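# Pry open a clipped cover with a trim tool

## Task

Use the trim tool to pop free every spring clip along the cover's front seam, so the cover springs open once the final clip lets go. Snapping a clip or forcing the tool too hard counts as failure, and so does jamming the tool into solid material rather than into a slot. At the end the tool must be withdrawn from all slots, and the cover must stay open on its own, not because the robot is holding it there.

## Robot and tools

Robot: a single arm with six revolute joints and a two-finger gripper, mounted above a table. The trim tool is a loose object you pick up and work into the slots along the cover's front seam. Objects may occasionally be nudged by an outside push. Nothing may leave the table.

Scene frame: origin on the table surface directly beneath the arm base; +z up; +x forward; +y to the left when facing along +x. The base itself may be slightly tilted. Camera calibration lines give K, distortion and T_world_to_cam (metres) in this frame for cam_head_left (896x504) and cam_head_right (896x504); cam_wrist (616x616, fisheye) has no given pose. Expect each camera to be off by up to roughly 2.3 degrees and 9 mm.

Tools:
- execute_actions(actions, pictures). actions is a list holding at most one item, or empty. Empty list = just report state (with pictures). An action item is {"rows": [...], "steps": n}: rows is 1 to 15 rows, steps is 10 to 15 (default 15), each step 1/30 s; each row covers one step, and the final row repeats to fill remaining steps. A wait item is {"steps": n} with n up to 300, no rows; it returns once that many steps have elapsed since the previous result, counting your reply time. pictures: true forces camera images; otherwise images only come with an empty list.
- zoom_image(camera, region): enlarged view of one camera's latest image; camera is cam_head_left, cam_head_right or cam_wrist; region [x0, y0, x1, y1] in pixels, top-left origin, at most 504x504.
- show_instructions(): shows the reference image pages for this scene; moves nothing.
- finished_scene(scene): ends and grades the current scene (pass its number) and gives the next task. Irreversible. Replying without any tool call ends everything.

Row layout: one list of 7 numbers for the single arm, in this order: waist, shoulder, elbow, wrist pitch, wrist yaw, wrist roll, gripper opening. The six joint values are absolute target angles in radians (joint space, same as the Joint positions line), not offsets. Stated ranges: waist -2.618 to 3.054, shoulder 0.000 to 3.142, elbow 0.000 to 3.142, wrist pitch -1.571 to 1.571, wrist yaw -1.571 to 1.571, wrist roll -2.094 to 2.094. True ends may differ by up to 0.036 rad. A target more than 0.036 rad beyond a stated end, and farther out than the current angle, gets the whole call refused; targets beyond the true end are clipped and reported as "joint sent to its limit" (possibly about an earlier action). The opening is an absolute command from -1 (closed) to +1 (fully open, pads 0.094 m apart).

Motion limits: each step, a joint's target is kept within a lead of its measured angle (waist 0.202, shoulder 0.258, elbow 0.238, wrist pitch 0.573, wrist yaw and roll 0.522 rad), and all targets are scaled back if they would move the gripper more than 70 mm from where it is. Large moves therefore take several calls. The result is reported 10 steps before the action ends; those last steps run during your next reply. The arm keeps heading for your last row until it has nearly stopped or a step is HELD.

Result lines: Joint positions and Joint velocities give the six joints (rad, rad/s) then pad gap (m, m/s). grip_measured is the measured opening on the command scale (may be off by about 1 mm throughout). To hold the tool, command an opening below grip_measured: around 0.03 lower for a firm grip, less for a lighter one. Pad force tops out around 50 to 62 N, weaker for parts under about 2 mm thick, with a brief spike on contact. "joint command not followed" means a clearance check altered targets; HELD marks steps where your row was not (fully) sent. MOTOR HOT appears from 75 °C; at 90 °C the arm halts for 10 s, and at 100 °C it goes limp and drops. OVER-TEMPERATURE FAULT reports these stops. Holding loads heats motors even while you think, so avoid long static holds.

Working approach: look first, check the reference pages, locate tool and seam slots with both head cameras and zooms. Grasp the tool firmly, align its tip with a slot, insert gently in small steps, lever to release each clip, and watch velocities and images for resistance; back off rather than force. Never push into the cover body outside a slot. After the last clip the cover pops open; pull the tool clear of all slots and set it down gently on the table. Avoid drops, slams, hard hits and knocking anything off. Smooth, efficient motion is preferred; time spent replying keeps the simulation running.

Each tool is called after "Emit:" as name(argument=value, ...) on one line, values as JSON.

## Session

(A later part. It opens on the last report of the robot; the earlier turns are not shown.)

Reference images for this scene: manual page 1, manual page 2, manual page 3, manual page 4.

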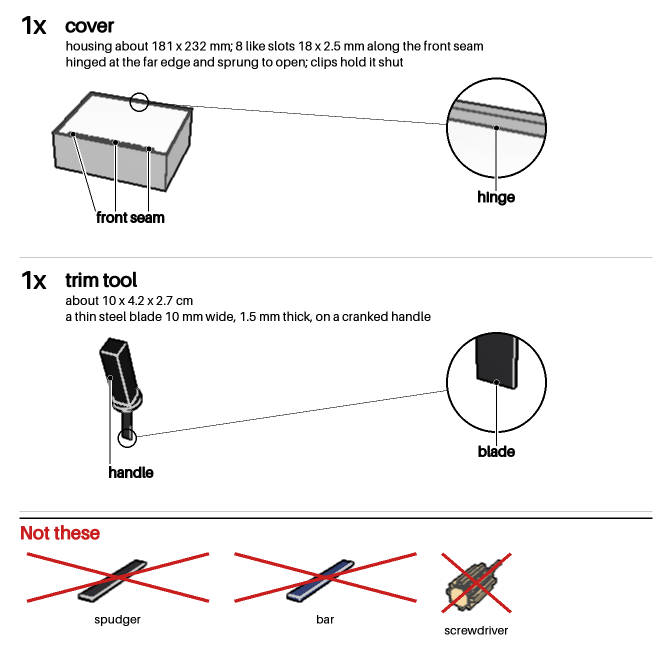

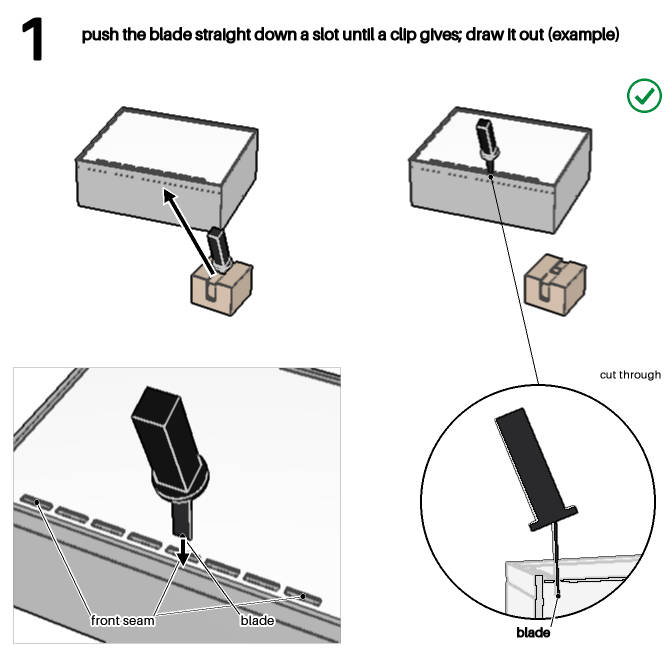

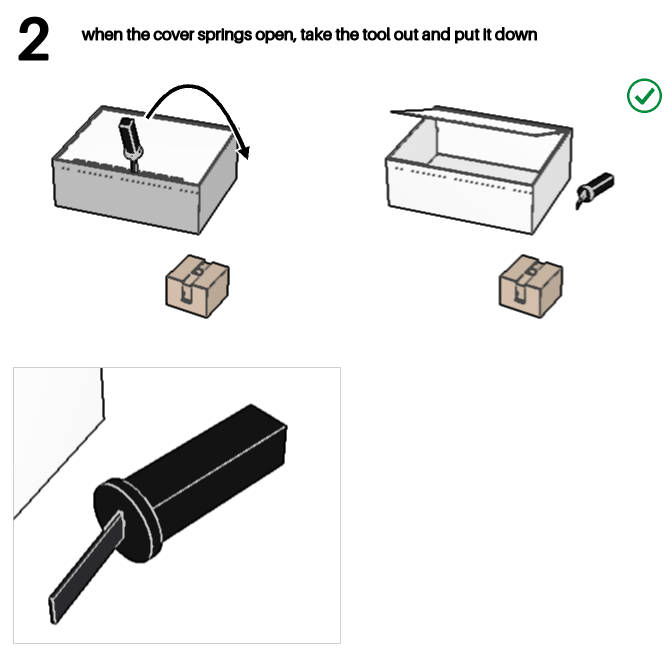

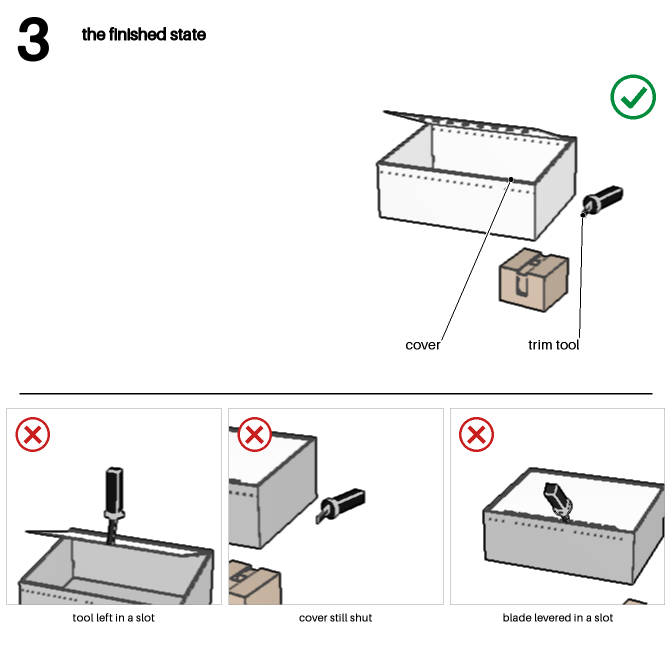

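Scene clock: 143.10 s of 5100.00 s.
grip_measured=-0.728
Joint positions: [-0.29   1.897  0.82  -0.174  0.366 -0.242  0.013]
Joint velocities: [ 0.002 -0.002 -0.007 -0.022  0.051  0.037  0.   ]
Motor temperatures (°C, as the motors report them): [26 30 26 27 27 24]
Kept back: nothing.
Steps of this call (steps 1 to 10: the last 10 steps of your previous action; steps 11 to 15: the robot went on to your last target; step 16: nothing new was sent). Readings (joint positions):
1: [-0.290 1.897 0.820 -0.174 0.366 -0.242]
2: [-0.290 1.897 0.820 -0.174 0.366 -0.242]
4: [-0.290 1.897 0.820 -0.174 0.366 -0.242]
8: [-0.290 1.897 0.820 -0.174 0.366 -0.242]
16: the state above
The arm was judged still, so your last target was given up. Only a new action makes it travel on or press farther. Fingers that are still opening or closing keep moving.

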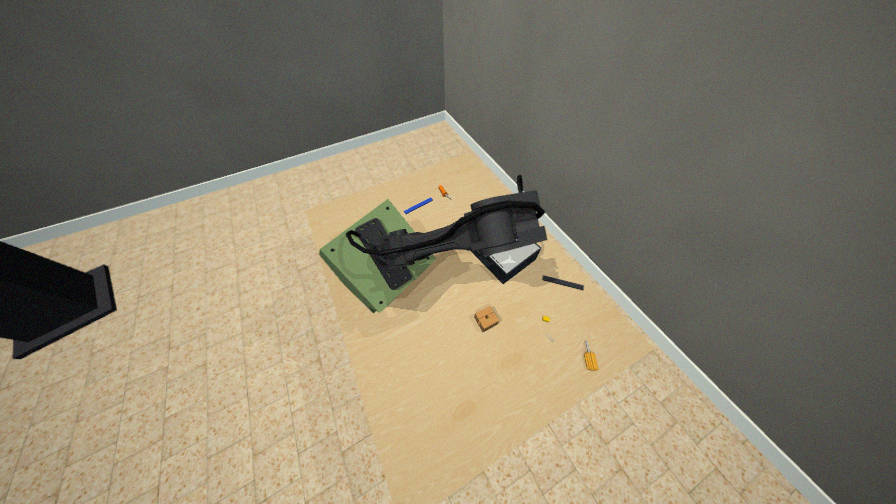

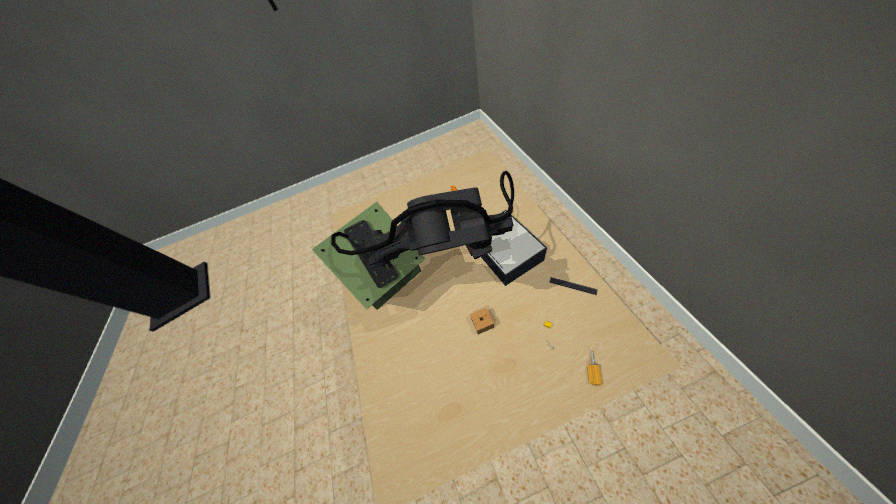

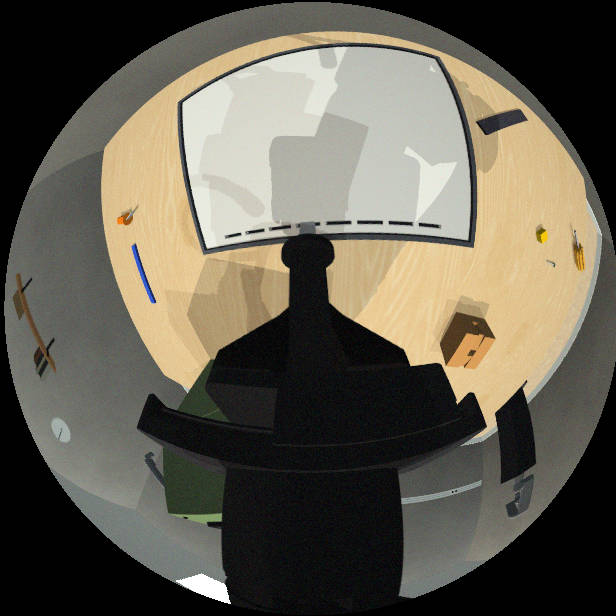

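Emit:
execute_actions(actions=[{"rows": [[-0.272,1.928,0.835,-0.174,0.372,-0.25,-0.77],[-0.272,1.928,0.835,-0.174,0.372,-0.25,-0.77],[-0.272,1.928,0.835,-0.174,0.372,-0.25,-0.77],[-0.272,1.920,0.835,-0.174,0.372,-0.25,-0.77]], "steps": 10}])

Emit:
execute_actions(actions=[{"steps": 16}], pictures=true)

Emit:
zoom_image(camera="cam_wrist", region=[260, 190, 360, 250])

Scene clock: 143.73 s of 5100.00 s.
grip_measured=-0.728
Joint positions: [-0.29   1.897  0.82  -0.174  0.366 -0.242  0.013]
Joint velocities: [-0.002 -0.007  0.017 -0.051  0.022 -0.051  0.   ]
Motor temperatures (°C, as the motors report them): [26 30 26 27 27 24]
Kept back: the last 10 steps of this action.
Steps of this call (steps 1 to 19: nothing new was sent). Readings (joint positions):
1: [-0.290 1.897 0.820 -0.174 0.366 -0.242]
2: [-0.290 1.897 0.820 -0.174 0.366 -0.242]
4: [-0.290 1.897 0.820 -0.174 0.366 -0.242]
8: [-0.290 1.897 0.820 -0.174 0.366 -0.242]
19: the state above

Scene clock: 144.27 s of 5100.00 s.
grip_measured=-0.728
Joint positions: [-0.29   1.909  0.82  -0.174  0.366 -0.242  0.013]
Joint velocities: [-0.002  0.002 -0.002 -0.066  0.022  0.081  0.   ]
Motor temperatures (°C, as the motors report them): [26 30 26 27 27 24]
Kept back: nothing.
Steps of this call (steps 1 to 10: the last 10 steps of your previous action; steps 11 to 16: the robot went on to your last target). Readings (joint positions):
1: [-0.290 1.899 0.820 -0.174 0.366 -0.242]
2: [-0.290 1.901 0.820 -0.174 0.366 -0.242]
4: [-0.290 1.907 0.820 -0.174 0.366 -0.242]
8: [-0.290 1.909 0.820 -0.174 0.366 -0.242]
16: the state above

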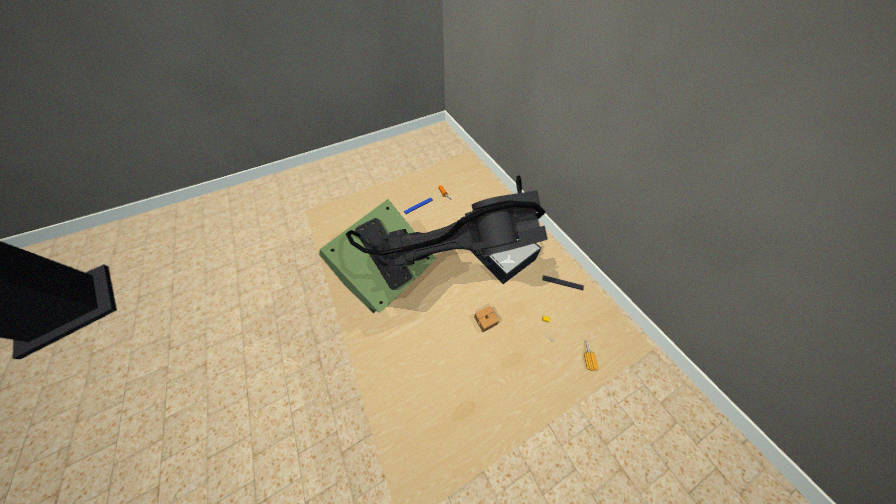

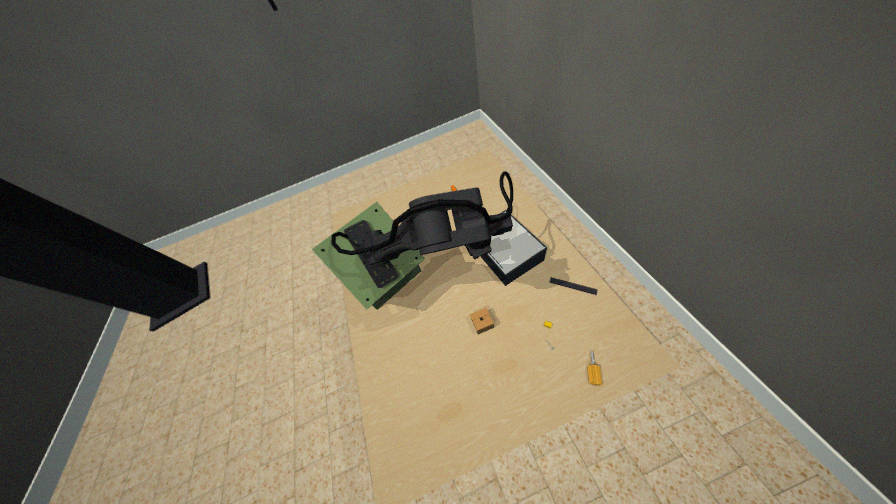

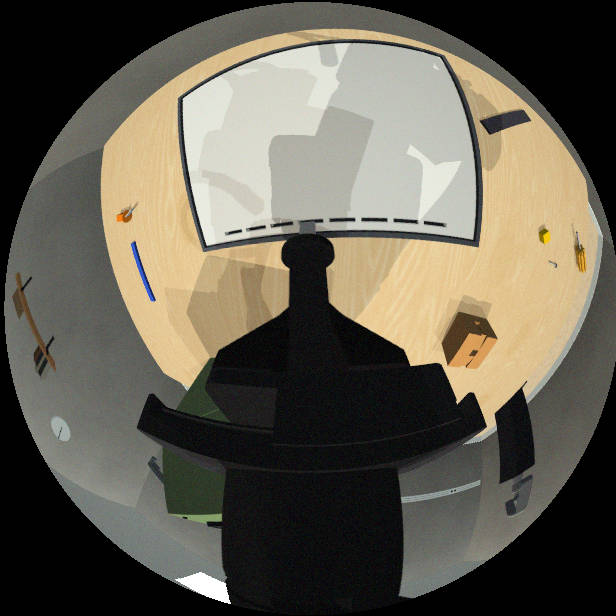

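Region (260, 190, 360, 250) of cam_wrist's 616x616 image, scaled by 5.040, with more detail than that image has; it fills the top 302 rows of this view, and the rest is white.

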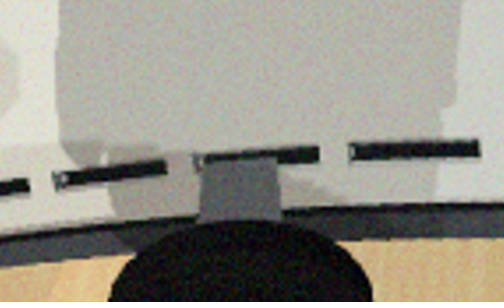

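Emit:
execute_actions(actions=[{"rows": [[-0.293,1.920,0.835,-0.174,0.385,-0.25,-0.77],[-0.296,1.920,0.835,-0.174,0.392,-0.25,-0.77],[-0.298,1.920,0.835,-0.174,0.397,-0.25,-0.77]], "steps": 10}])

Emit:
execute_actions(actions=[{"steps": 16}], pictures=true)

Emit:
zoom_image(camera="cam_wrist", region=[260, 190, 360, 250])

Scene clock: 144.80 s of 5100.00 s.
grip_measured=-0.728
Joint positions: [-0.29   1.909  0.82  -0.174  0.366 -0.242  0.013]
Joint velocities: [-0.012 -0.007  0.002 -0.066  0.051  0.037 -0.   ]
Motor temperatures (°C, as the motors report them): [26 30 26 27 27 24]
Kept back: the last 10 steps of this action.
Steps of this call (steps 1 to 15: the robot went on to your last target; step 16: nothing new was sent). Readings (joint positions):
1: [-0.290 1.909 0.820 -0.174 0.366 -0.242]
2: [-0.290 1.909 0.820 -0.174 0.366 -0.242]
4: [-0.290 1.909 0.820 -0.174 0.366 -0.242]
8: [-0.290 1.909 0.820 -0.174 0.366 -0.242]
16: the state above

Scene clock: 145.33 s of 5100.00 s.
grip_measured=-0.728
Joint positions: [-0.29   1.909  0.82  -0.174  0.389 -0.242  0.013]
Joint velocities: [-0.007 -0.012  0.002  0.037  0.007 -0.007  0.   ]
Motor temperatures (°C, as the motors report them): [26 30 26 27 27 24]
Kept back: nothing.
Steps of this call (steps 1 to 10: the last 10 steps of your previous action; steps 11 to 16: the robot went on to your last target). Readings (joint positions):
1: [-0.290 1.909 0.820 -0.174 0.368 -0.242]
2: [-0.290 1.909 0.820 -0.174 0.371 -0.242]
4: [-0.290 1.909 0.820 -0.174 0.378 -0.242]
8: [-0.290 1.909 0.820 -0.174 0.386 -0.242]
16: the state above

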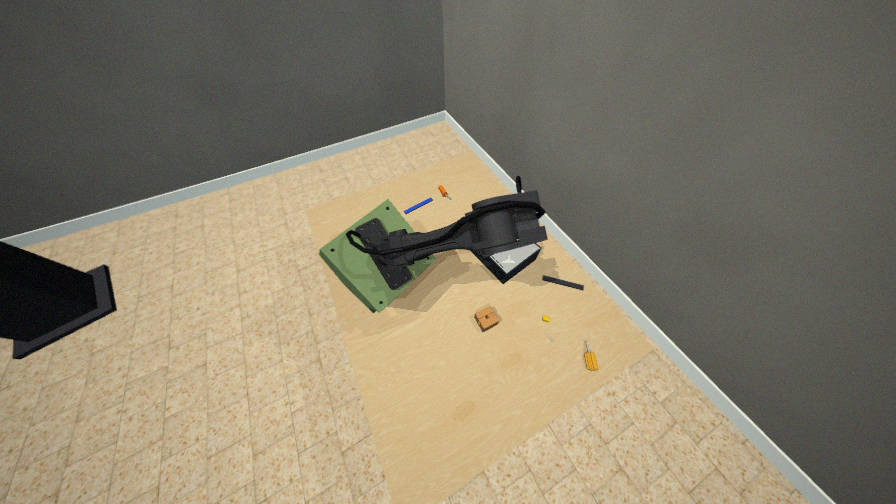

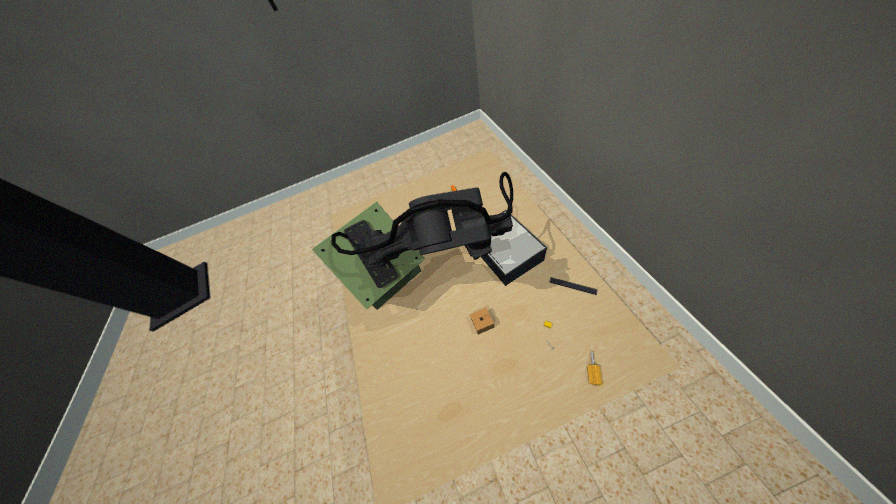

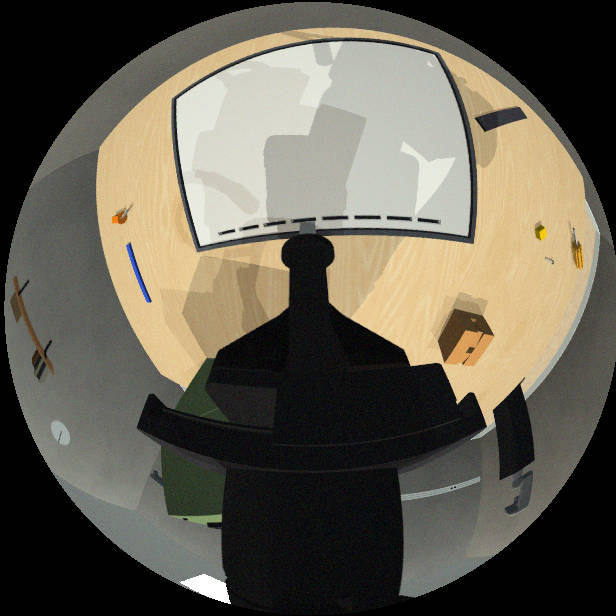

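Region (260, 190, 360, 250) of cam_wrist's 616x616 image, scaled by 5.040, with more detail than that image has; it fills the top 302 rows of this view, and the rest is white.

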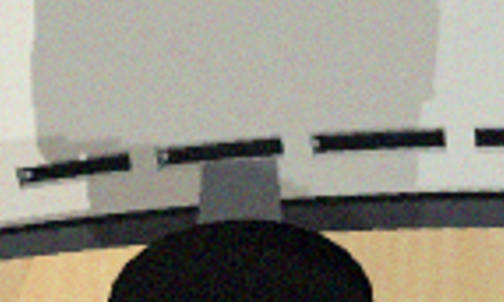

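Emit:
execute_actions(actions=[{"rows": [[-0.298,1.920,0.835,-0.158,0.397,-0.265,-0.77],[-0.298,1.920,0.835,-0.153,0.397,-0.275,-0.77],[-0.298,1.920,0.835,-0.151,0.397,-0.28,-0.77]], "steps": 10}])

Emit:
execute_actions(actions=[{"steps": 16}], pictures=true)

Emit:
zoom_image(camera="cam_wrist", region=[260, 190, 360, 250])

Scene clock: 146.00 s of 5100.00 s.
grip_measured=-0.728
Joint positions: [-0.29   1.909  0.82  -0.174  0.39  -0.242  0.013]
Joint velocities: [ 0.007 -0.007 -0.012 -0.066  0.007 -0.037 -0.   ]
Motor temperatures (°C, as the motors report them): [26 30 26 27 27 24]
Kept back: the last 10 steps of this action.
Steps of this call (steps 1 to 15: the robot went on to your last target; steps 16 to 20: nothing new was sent). Readings (joint positions):
1: [-0.290 1.909 0.820 -0.174 0.389 -0.242]
2: [-0.290 1.909 0.820 -0.174 0.390 -0.242]
4: [-0.290 1.909 0.820 -0.174 0.390 -0.242]
8: [-0.290 1.909 0.820 -0.174 0.390 -0.242]
20: the state above

Scene clock: 146.53 s of 5100.00 s.
grip_measured=-0.728
Joint positions: [-0.29   1.909  0.82  -0.168  0.39  -0.269  0.013]
Joint velocities: [-0.002  0.002 -0.017 -0.007 -0.022  0.037 -0.001]
Motor temperatures (°C, as the motors report them): [26 30 26 27 27 24]
Kept back: nothing.
Steps of this call (steps 1 to 10: the last 10 steps of your previous action; steps 11 to 16: the robot went on to your last target). Readings (joint positions):
1: [-0.290 1.909 0.820 -0.174 0.390 -0.244]
2: [-0.290 1.909 0.820 -0.173 0.390 -0.248]
4: [-0.290 1.909 0.820 -0.172 0.390 -0.255]
8: [-0.290 1.909 0.820 -0.170 0.390 -0.264]
16: the state above

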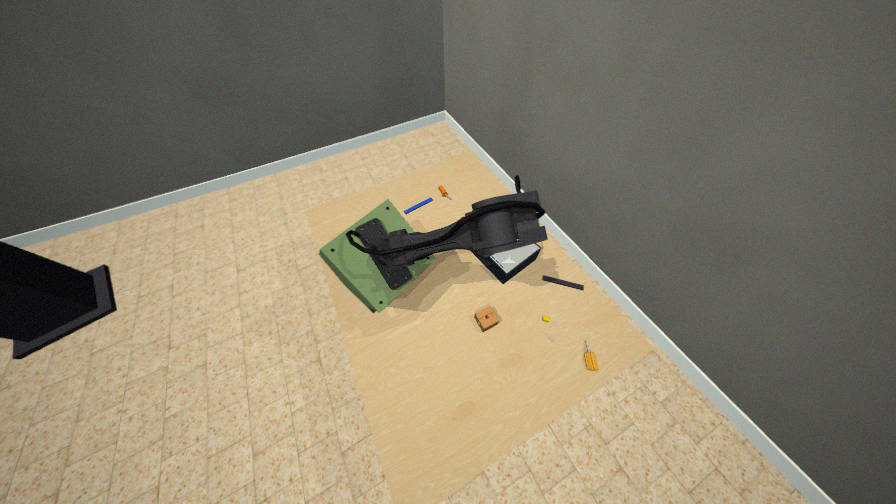

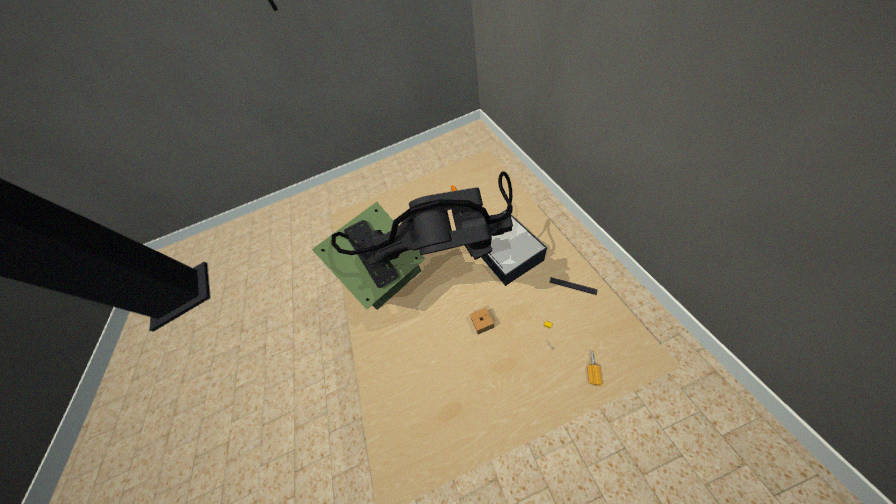

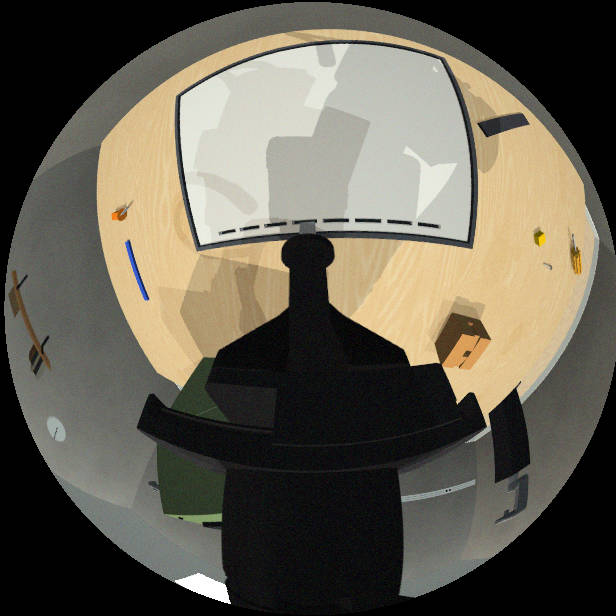

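Region (260, 190, 360, 250) of cam_wrist's 616x616 image, scaled by 5.040, with more detail than that image has; it fills the top 302 rows of this view, and the rest is white.

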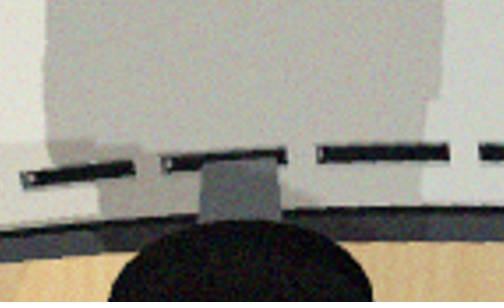

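Emit:
execute_actions(actions=[{"rows": [[-0.298,1.938,0.835,-0.153,0.397,-0.28,-0.77],[-0.298,1.940,0.835,-0.152,0.397,-0.28,-0.77],[-0.298,1.942,0.835,-0.150,0.397,-0.28,-0.77],[-0.298,1.944,0.835,-0.148,0.397,-0.28,-0.77],[-0.298,1.946,0.835,-0.146,0.397,-0.28,-0.77],[-0.298,1.948,0.835,-0.144,0.397,-0.28,-0.77],[-0.298,1.950,0.835,-0.142,0.397,-0.28,-0.77],[-0.298,1.950,0.835,-0.142,0.397,-0.28,-0.77]], "steps": 10}])

Emit:
execute_actions(actions=[{"steps": 16}], pictures=true)

Emit:
zoom_image(camera="cam_wrist", region=[260, 190, 360, 250])

Scene clock: 147.40 s of 5100.00 s.
grip_measured=-0.728
Joint positions: [-0.29   1.909  0.82  -0.168  0.391 -0.269  0.013]
Joint velocities: [-0.017  0.007 -0.002  0.022  0.007  0.037  0.001]
Motor temperatures (°C, as the motors report them): [26 30 26 27 27 24]
Kept back: the last 10 steps of this action.
Steps of this call (steps 1 to 15: the robot went on to your last target; steps 16 to 26: nothing new was sent). Readings (joint positions):
1: [-0.290 1.909 0.820 -0.168 0.390 -0.269]
2: [-0.290 1.909 0.820 -0.168 0.390 -0.269]
4: [-0.290 1.909 0.820 -0.168 0.390 -0.269]
8: [-0.290 1.909 0.820 -0.168 0.391 -0.269]
26: the state above

Scene clock: 147.93 s of 5100.00 s.
grip_measured=-0.728
Joint positions: [-0.29   1.925  0.82  -0.165  0.392 -0.27   0.013]
Joint velocities: [ 0.002  0.022 -0.002 -0.037 -0.007 -0.022 -0.   ]
Motor temperatures (°C, as the motors report them): [26 30 26 27 27 24]
Kept back: nothing.
Steps of this call (steps 1 to 10: the last 10 steps of your previous action; steps 11 to 16: the robot went on to your last target). Readings (joint positions):
1: [-0.290 1.910 0.820 -0.168 0.391 -0.269]
2: [-0.290 1.913 0.820 -0.166 0.391 -0.269]
4: [-0.290 1.921 0.820 -0.166 0.391 -0.269]
8: [-0.290 1.925 0.820 -0.165 0.392 -0.270]
16: the state above

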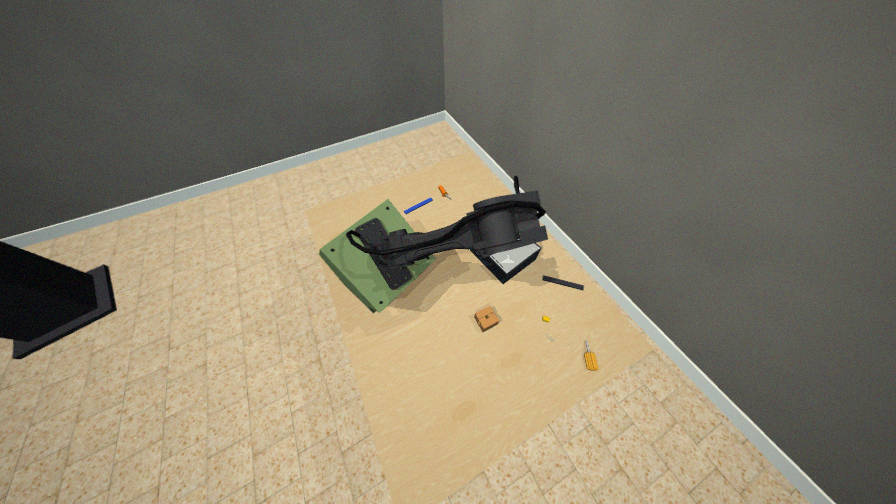

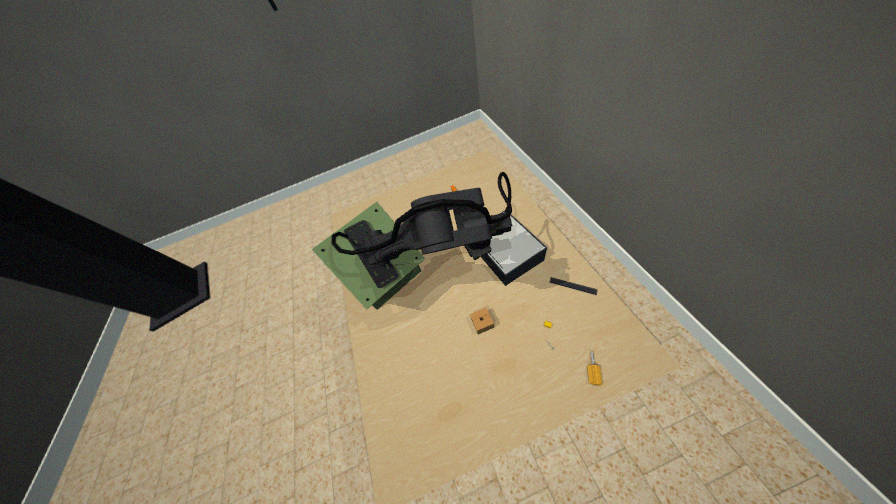

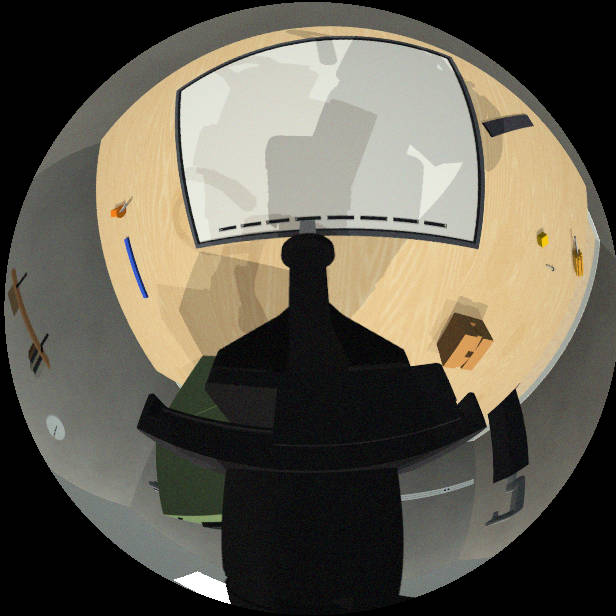

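Region (260, 190, 360, 250) of cam_wrist's 616x616 image, scaled by 5.040, with more detail than that image has; it fills the top 302 rows of this view, and the rest is white.

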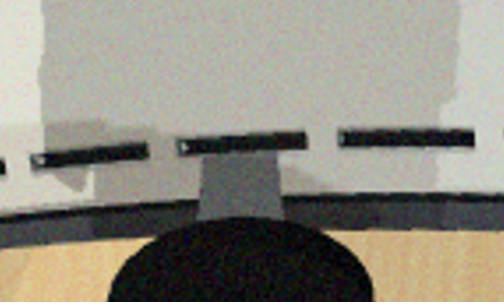

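Emit:
execute_actions(actions=[{"rows": [[-0.298,1.905,0.835,-0.148,0.397,-0.28,-0.77],[-0.298,1.900,0.835,-0.148,0.397,-0.28,-0.77],[-0.298,1.898,0.835,-0.148,0.397,-0.28,-0.77]], "steps": 10}])

Emit:
execute_actions(actions=[{"steps": 16}], pictures=true)

Emit:
zoom_image(camera="cam_wrist", region=[260, 190, 360, 250])

Scene clock: 149.80 s of 5100.00 s.
grip_measured=-0.728
Joint positions: [-0.29   1.925  0.82  -0.165  0.392 -0.27   0.013]
Joint velocities: [-0.002 -0.007 -0.012 -0.007 -0.051 -0.022 -0.   ]
Motor temperatures (°C, as the motors report them): [26 30 26 27 27 24]
Kept back: the last 10 steps of this action.
Steps of this call (steps 1 to 15: the robot went on to your last target; steps 16 to 56: nothing new was sent). Readings (joint positions):
1: [-0.290 1.925 0.820 -0.165 0.392 -0.270]
2: [-0.290 1.925 0.820 -0.165 0.392 -0.270]
4: [-0.290 1.925 0.820 -0.165 0.392 -0.270]
8: [-0.290 1.925 0.820 -0.165 0.392 -0.270]
56: the state above

Scene clock: 150.33 s of 5100.00 s.
grip_measured=-0.728
Joint positions: [-0.295  1.916  0.82  -0.164  0.392 -0.271  0.013]
Joint velocities: [-0.007 -0.017 -0.017 -0.022 -0.037 -0.037 -0.   ]
Motor temperatures (°C, as the motors report them): [26 30 26 27 27 24]
Kept back: nothing.
Steps of this call (steps 1 to 10: the last 10 steps of your previous action; steps 11 to 15: the robot went on to your last target; step 16: nothing new was sent). Readings (joint positions):
1: [-0.290 1.923 0.820 -0.165 0.392 -0.270]
2: [-0.290 1.921 0.820 -0.165 0.392 -0.271]
4: [-0.291 1.917 0.820 -0.165 0.392 -0.271]
8: [-0.294 1.916 0.820 -0.164 0.392 -0.271]
16: the state above
The arm was judged still, so your last target was given up. Only a new action makes it travel on or press farther. Fingers that are still opening or closing keep moving.

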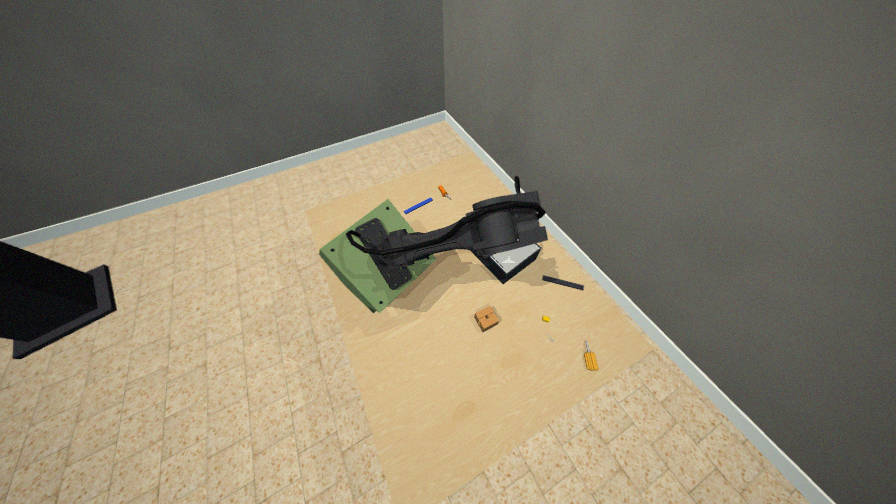

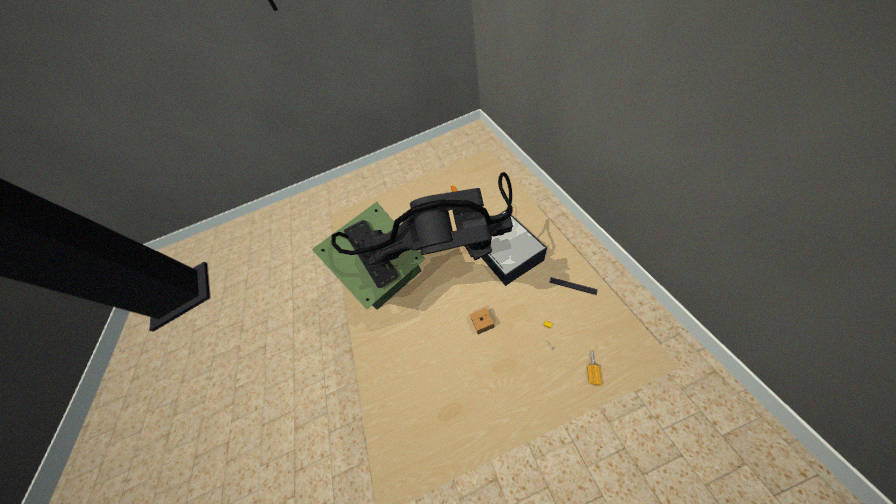

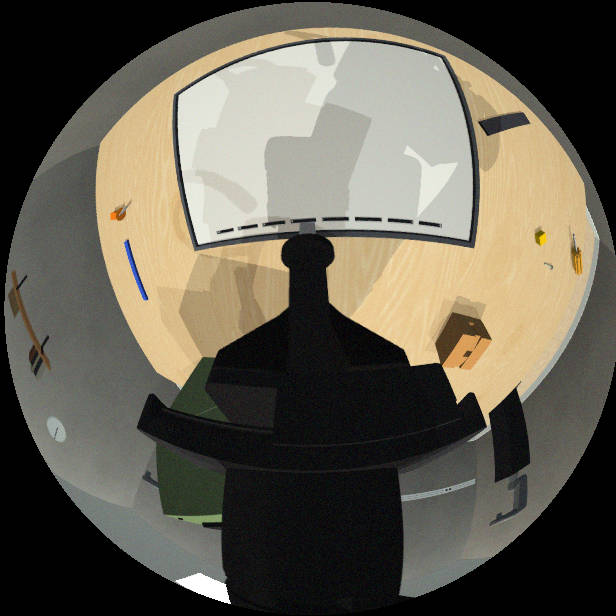

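Region (260, 190, 360, 250) of cam_wrist's 616x616 image, scaled by 5.040, with more detail than that image has; it fills the top 302 rows of this view, and the rest is white.

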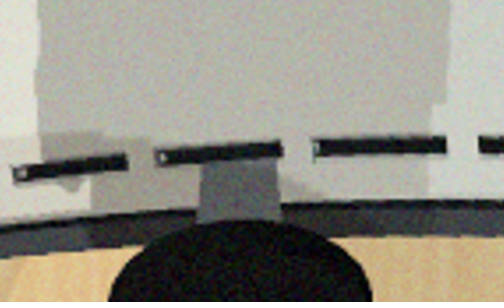

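Emit:
execute_actions(actions=[{"rows": [[-0.298,1.905,0.835,-0.142,0.397,-0.28,-0.77],[-0.298,1.905,0.835,-0.138,0.397,-0.28,-0.77],[-0.298,1.905,0.835,-0.136,0.397,-0.28,-0.77]], "steps": 10}])

Emit:
execute_actions(actions=[{"steps": 16}], pictures=true)

Emit:
zoom_image(camera="cam_wrist", region=[260, 190, 360, 250])

Scene clock: 152.80 s of 5100.00 s.
grip_measured=-0.728
Joint positions: [-0.295  1.916  0.82  -0.164  0.392 -0.271  0.013]
Joint velocities: [ 0.002 -0.002 -0.002  0.007 -0.051 -0.037  0.   ]
Motor temperatures (°C, as the motors report them): [26 30 26 27 27 24]
Kept back: the last 10 steps of this action.
Steps of this call (steps 1 to 74: nothing new was sent). Readings (joint positions):
1: [-0.295 1.916 0.820 -0.164 0.392 -0.271]
2: [-0.295 1.916 0.820 -0.164 0.392 -0.271]
4: [-0.295 1.916 0.820 -0.164 0.392 -0.271]
8: [-0.295 1.916 0.820 -0.164 0.392 -0.271]
74: the state above

Scene clock: 153.33 s of 5100.00 s.
grip_measured=-0.728
Joint positions: [-0.295  1.916  0.82  -0.153  0.392 -0.271  0.013]
Joint velocities: [ 0.007 -0.017 -0.012  0.022  0.007  0.022 -0.   ]
Motor temperatures (°C, as the motors report them): [26 30 26 27 27 24]
Kept back: nothing.
Steps of this call (steps 1 to 10: the last 10 steps of your previous action; steps 11 to 16: the robot went on to your last target). Readings (joint positions):
1: [-0.295 1.916 0.820 -0.163 0.392 -0.271]
2: [-0.295 1.916 0.820 -0.162 0.392 -0.271]
4: [-0.295 1.916 0.820 -0.159 0.392 -0.271]
8: [-0.295 1.916 0.820 -0.155 0.392 -0.271]
16: the state above

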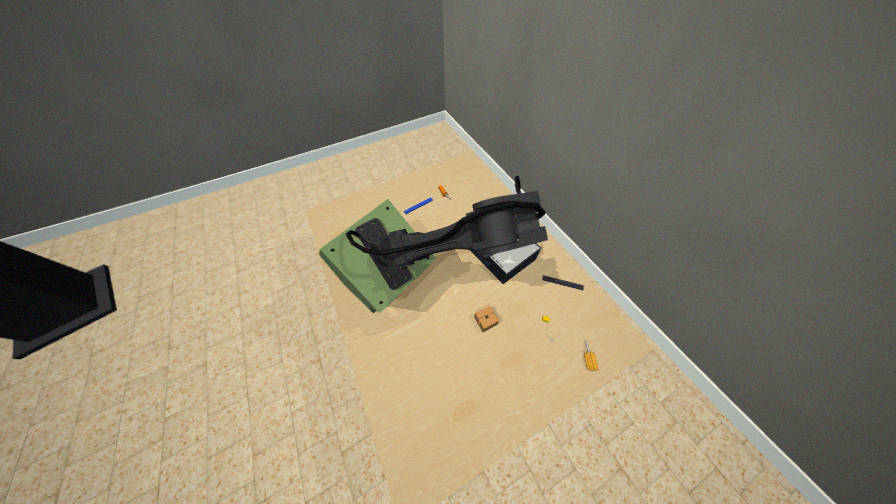

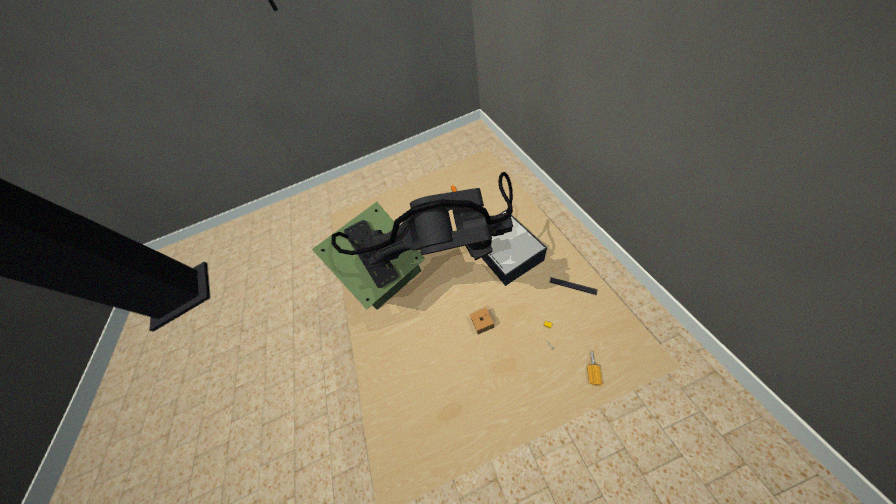

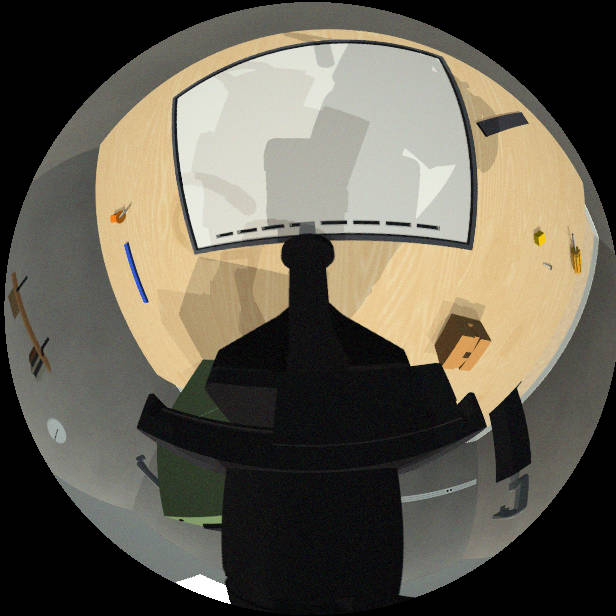

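Region (260, 190, 360, 250) of cam_wrist's 616x616 image, scaled by 5.040, with more detail than that image has; it fills the top 302 rows of this view, and the rest is white.

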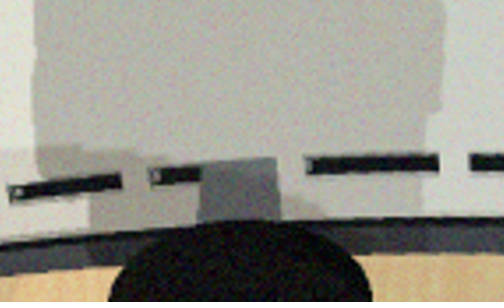

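Emit:
execute_actions(actions=[{"rows": [[-0.298,1.947,0.835,-0.136,0.378,-0.28,-0.77],[-0.298,1.947,0.835,-0.136,0.373,-0.28,-0.77],[-0.298,1.940,0.835,-0.136,0.373,-0.28,-0.77],[-0.298,1.933,0.835,-0.136,0.373,-0.28,-0.77]], "steps": 10}])

Emit:
execute_actions(actions=[{"steps": 16}], pictures=true)

Emit:
zoom_image(camera="cam_wrist", region=[260, 190, 360, 250])

Scene clock: 156.87 s of 5100.00 s.
grip_measured=-0.728
Joint positions: [-0.295  1.916  0.82  -0.153  0.392 -0.271  0.013]
Joint velocities: [ 0.007  0.002 -0.027  0.037  0.007 -0.007 -0.001]
Motor temperatures (°C, as the motors report them): [26 30 26 27 27 24]
Kept back: the last 10 steps of this action.
Steps of this call (steps 1 to 15: the robot went on to your last target; steps 16 to 90: nothing new was sent; then 0.53 s passed at rest). Readings (joint positions):
1: [-0.295 1.916 0.820 -0.153 0.392 -0.271]
2: [-0.295 1.916 0.820 -0.153 0.392 -0.271]
4: [-0.295 1.916 0.820 -0.153 0.392 -0.271]
8: [-0.295 1.916 0.820 -0.153 0.392 -0.271]
90: the state above

Scene clock: 157.40 s of 5100.00 s.
grip_measured=-0.728
Joint positions: [-0.295  1.924  0.82  -0.149  0.389 -0.271  0.013]
Joint velocities: [-0.012  0.007 -0.022  0.022 -0.007 -0.022 -0.   ]
Motor temperatures (°C, as the motors report them): [26 30 26 27 27 24]
Kept back: nothing.
Steps of this call (steps 1 to 10: the last 10 steps of your previous action; steps 11 to 15: the robot went on to your last target; step 16: nothing new was sent). Readings (joint positions):
1: [-0.295 1.917 0.820 -0.153 0.392 -0.271]
2: [-0.295 1.920 0.820 -0.151 0.391 -0.271]
4: [-0.295 1.924 0.820 -0.150 0.390 -0.271]
8: [-0.295 1.924 0.820 -0.149 0.389 -0.271]
16: the state above
The arm was judged still, so your last target was given up. Only a new action makes it travel on or press farther. Fingers that are still opening or closing keep moving.

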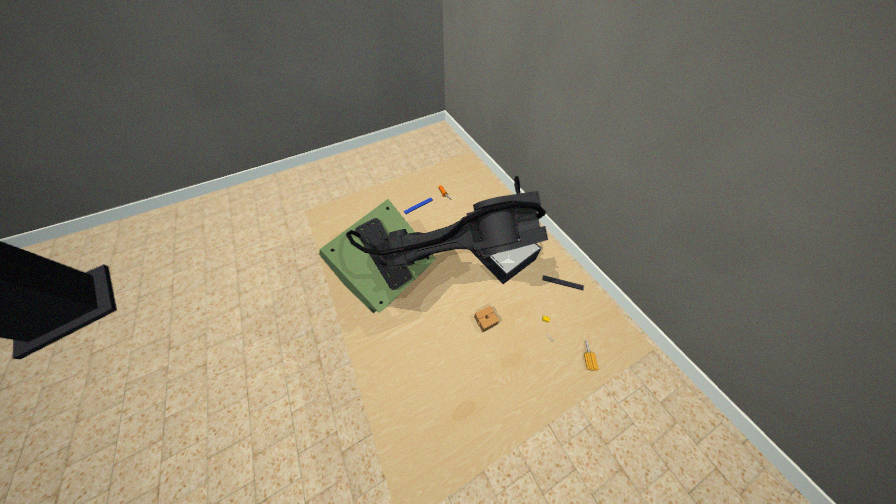

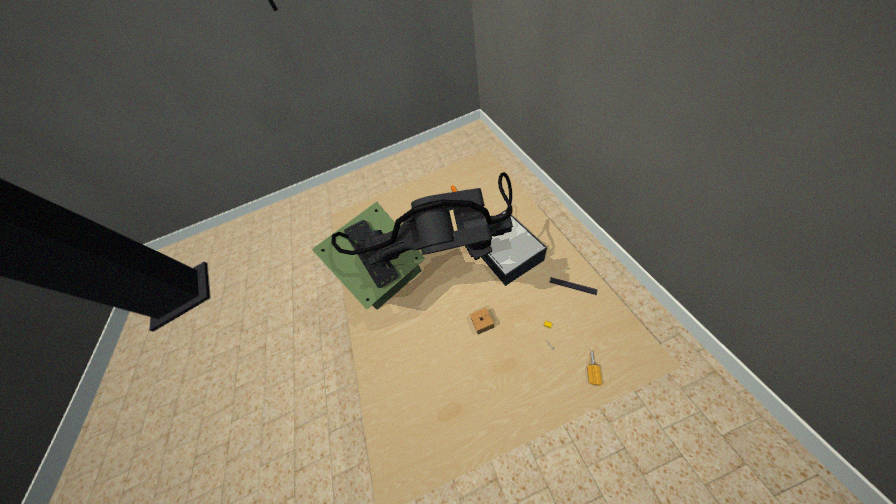

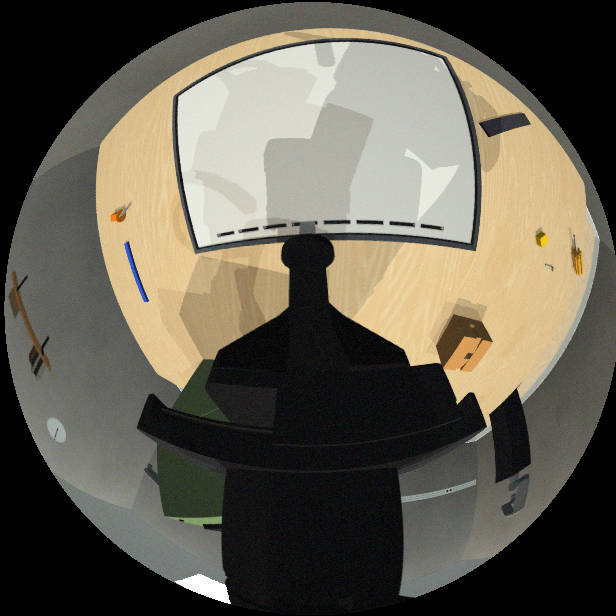

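Region (260, 190, 360, 250) of cam_wrist's 616x616 image, scaled by 5.040, with more detail than that image has; it fills the top 302 rows of this view, and the rest is white.

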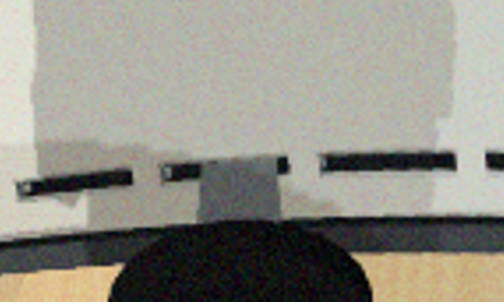

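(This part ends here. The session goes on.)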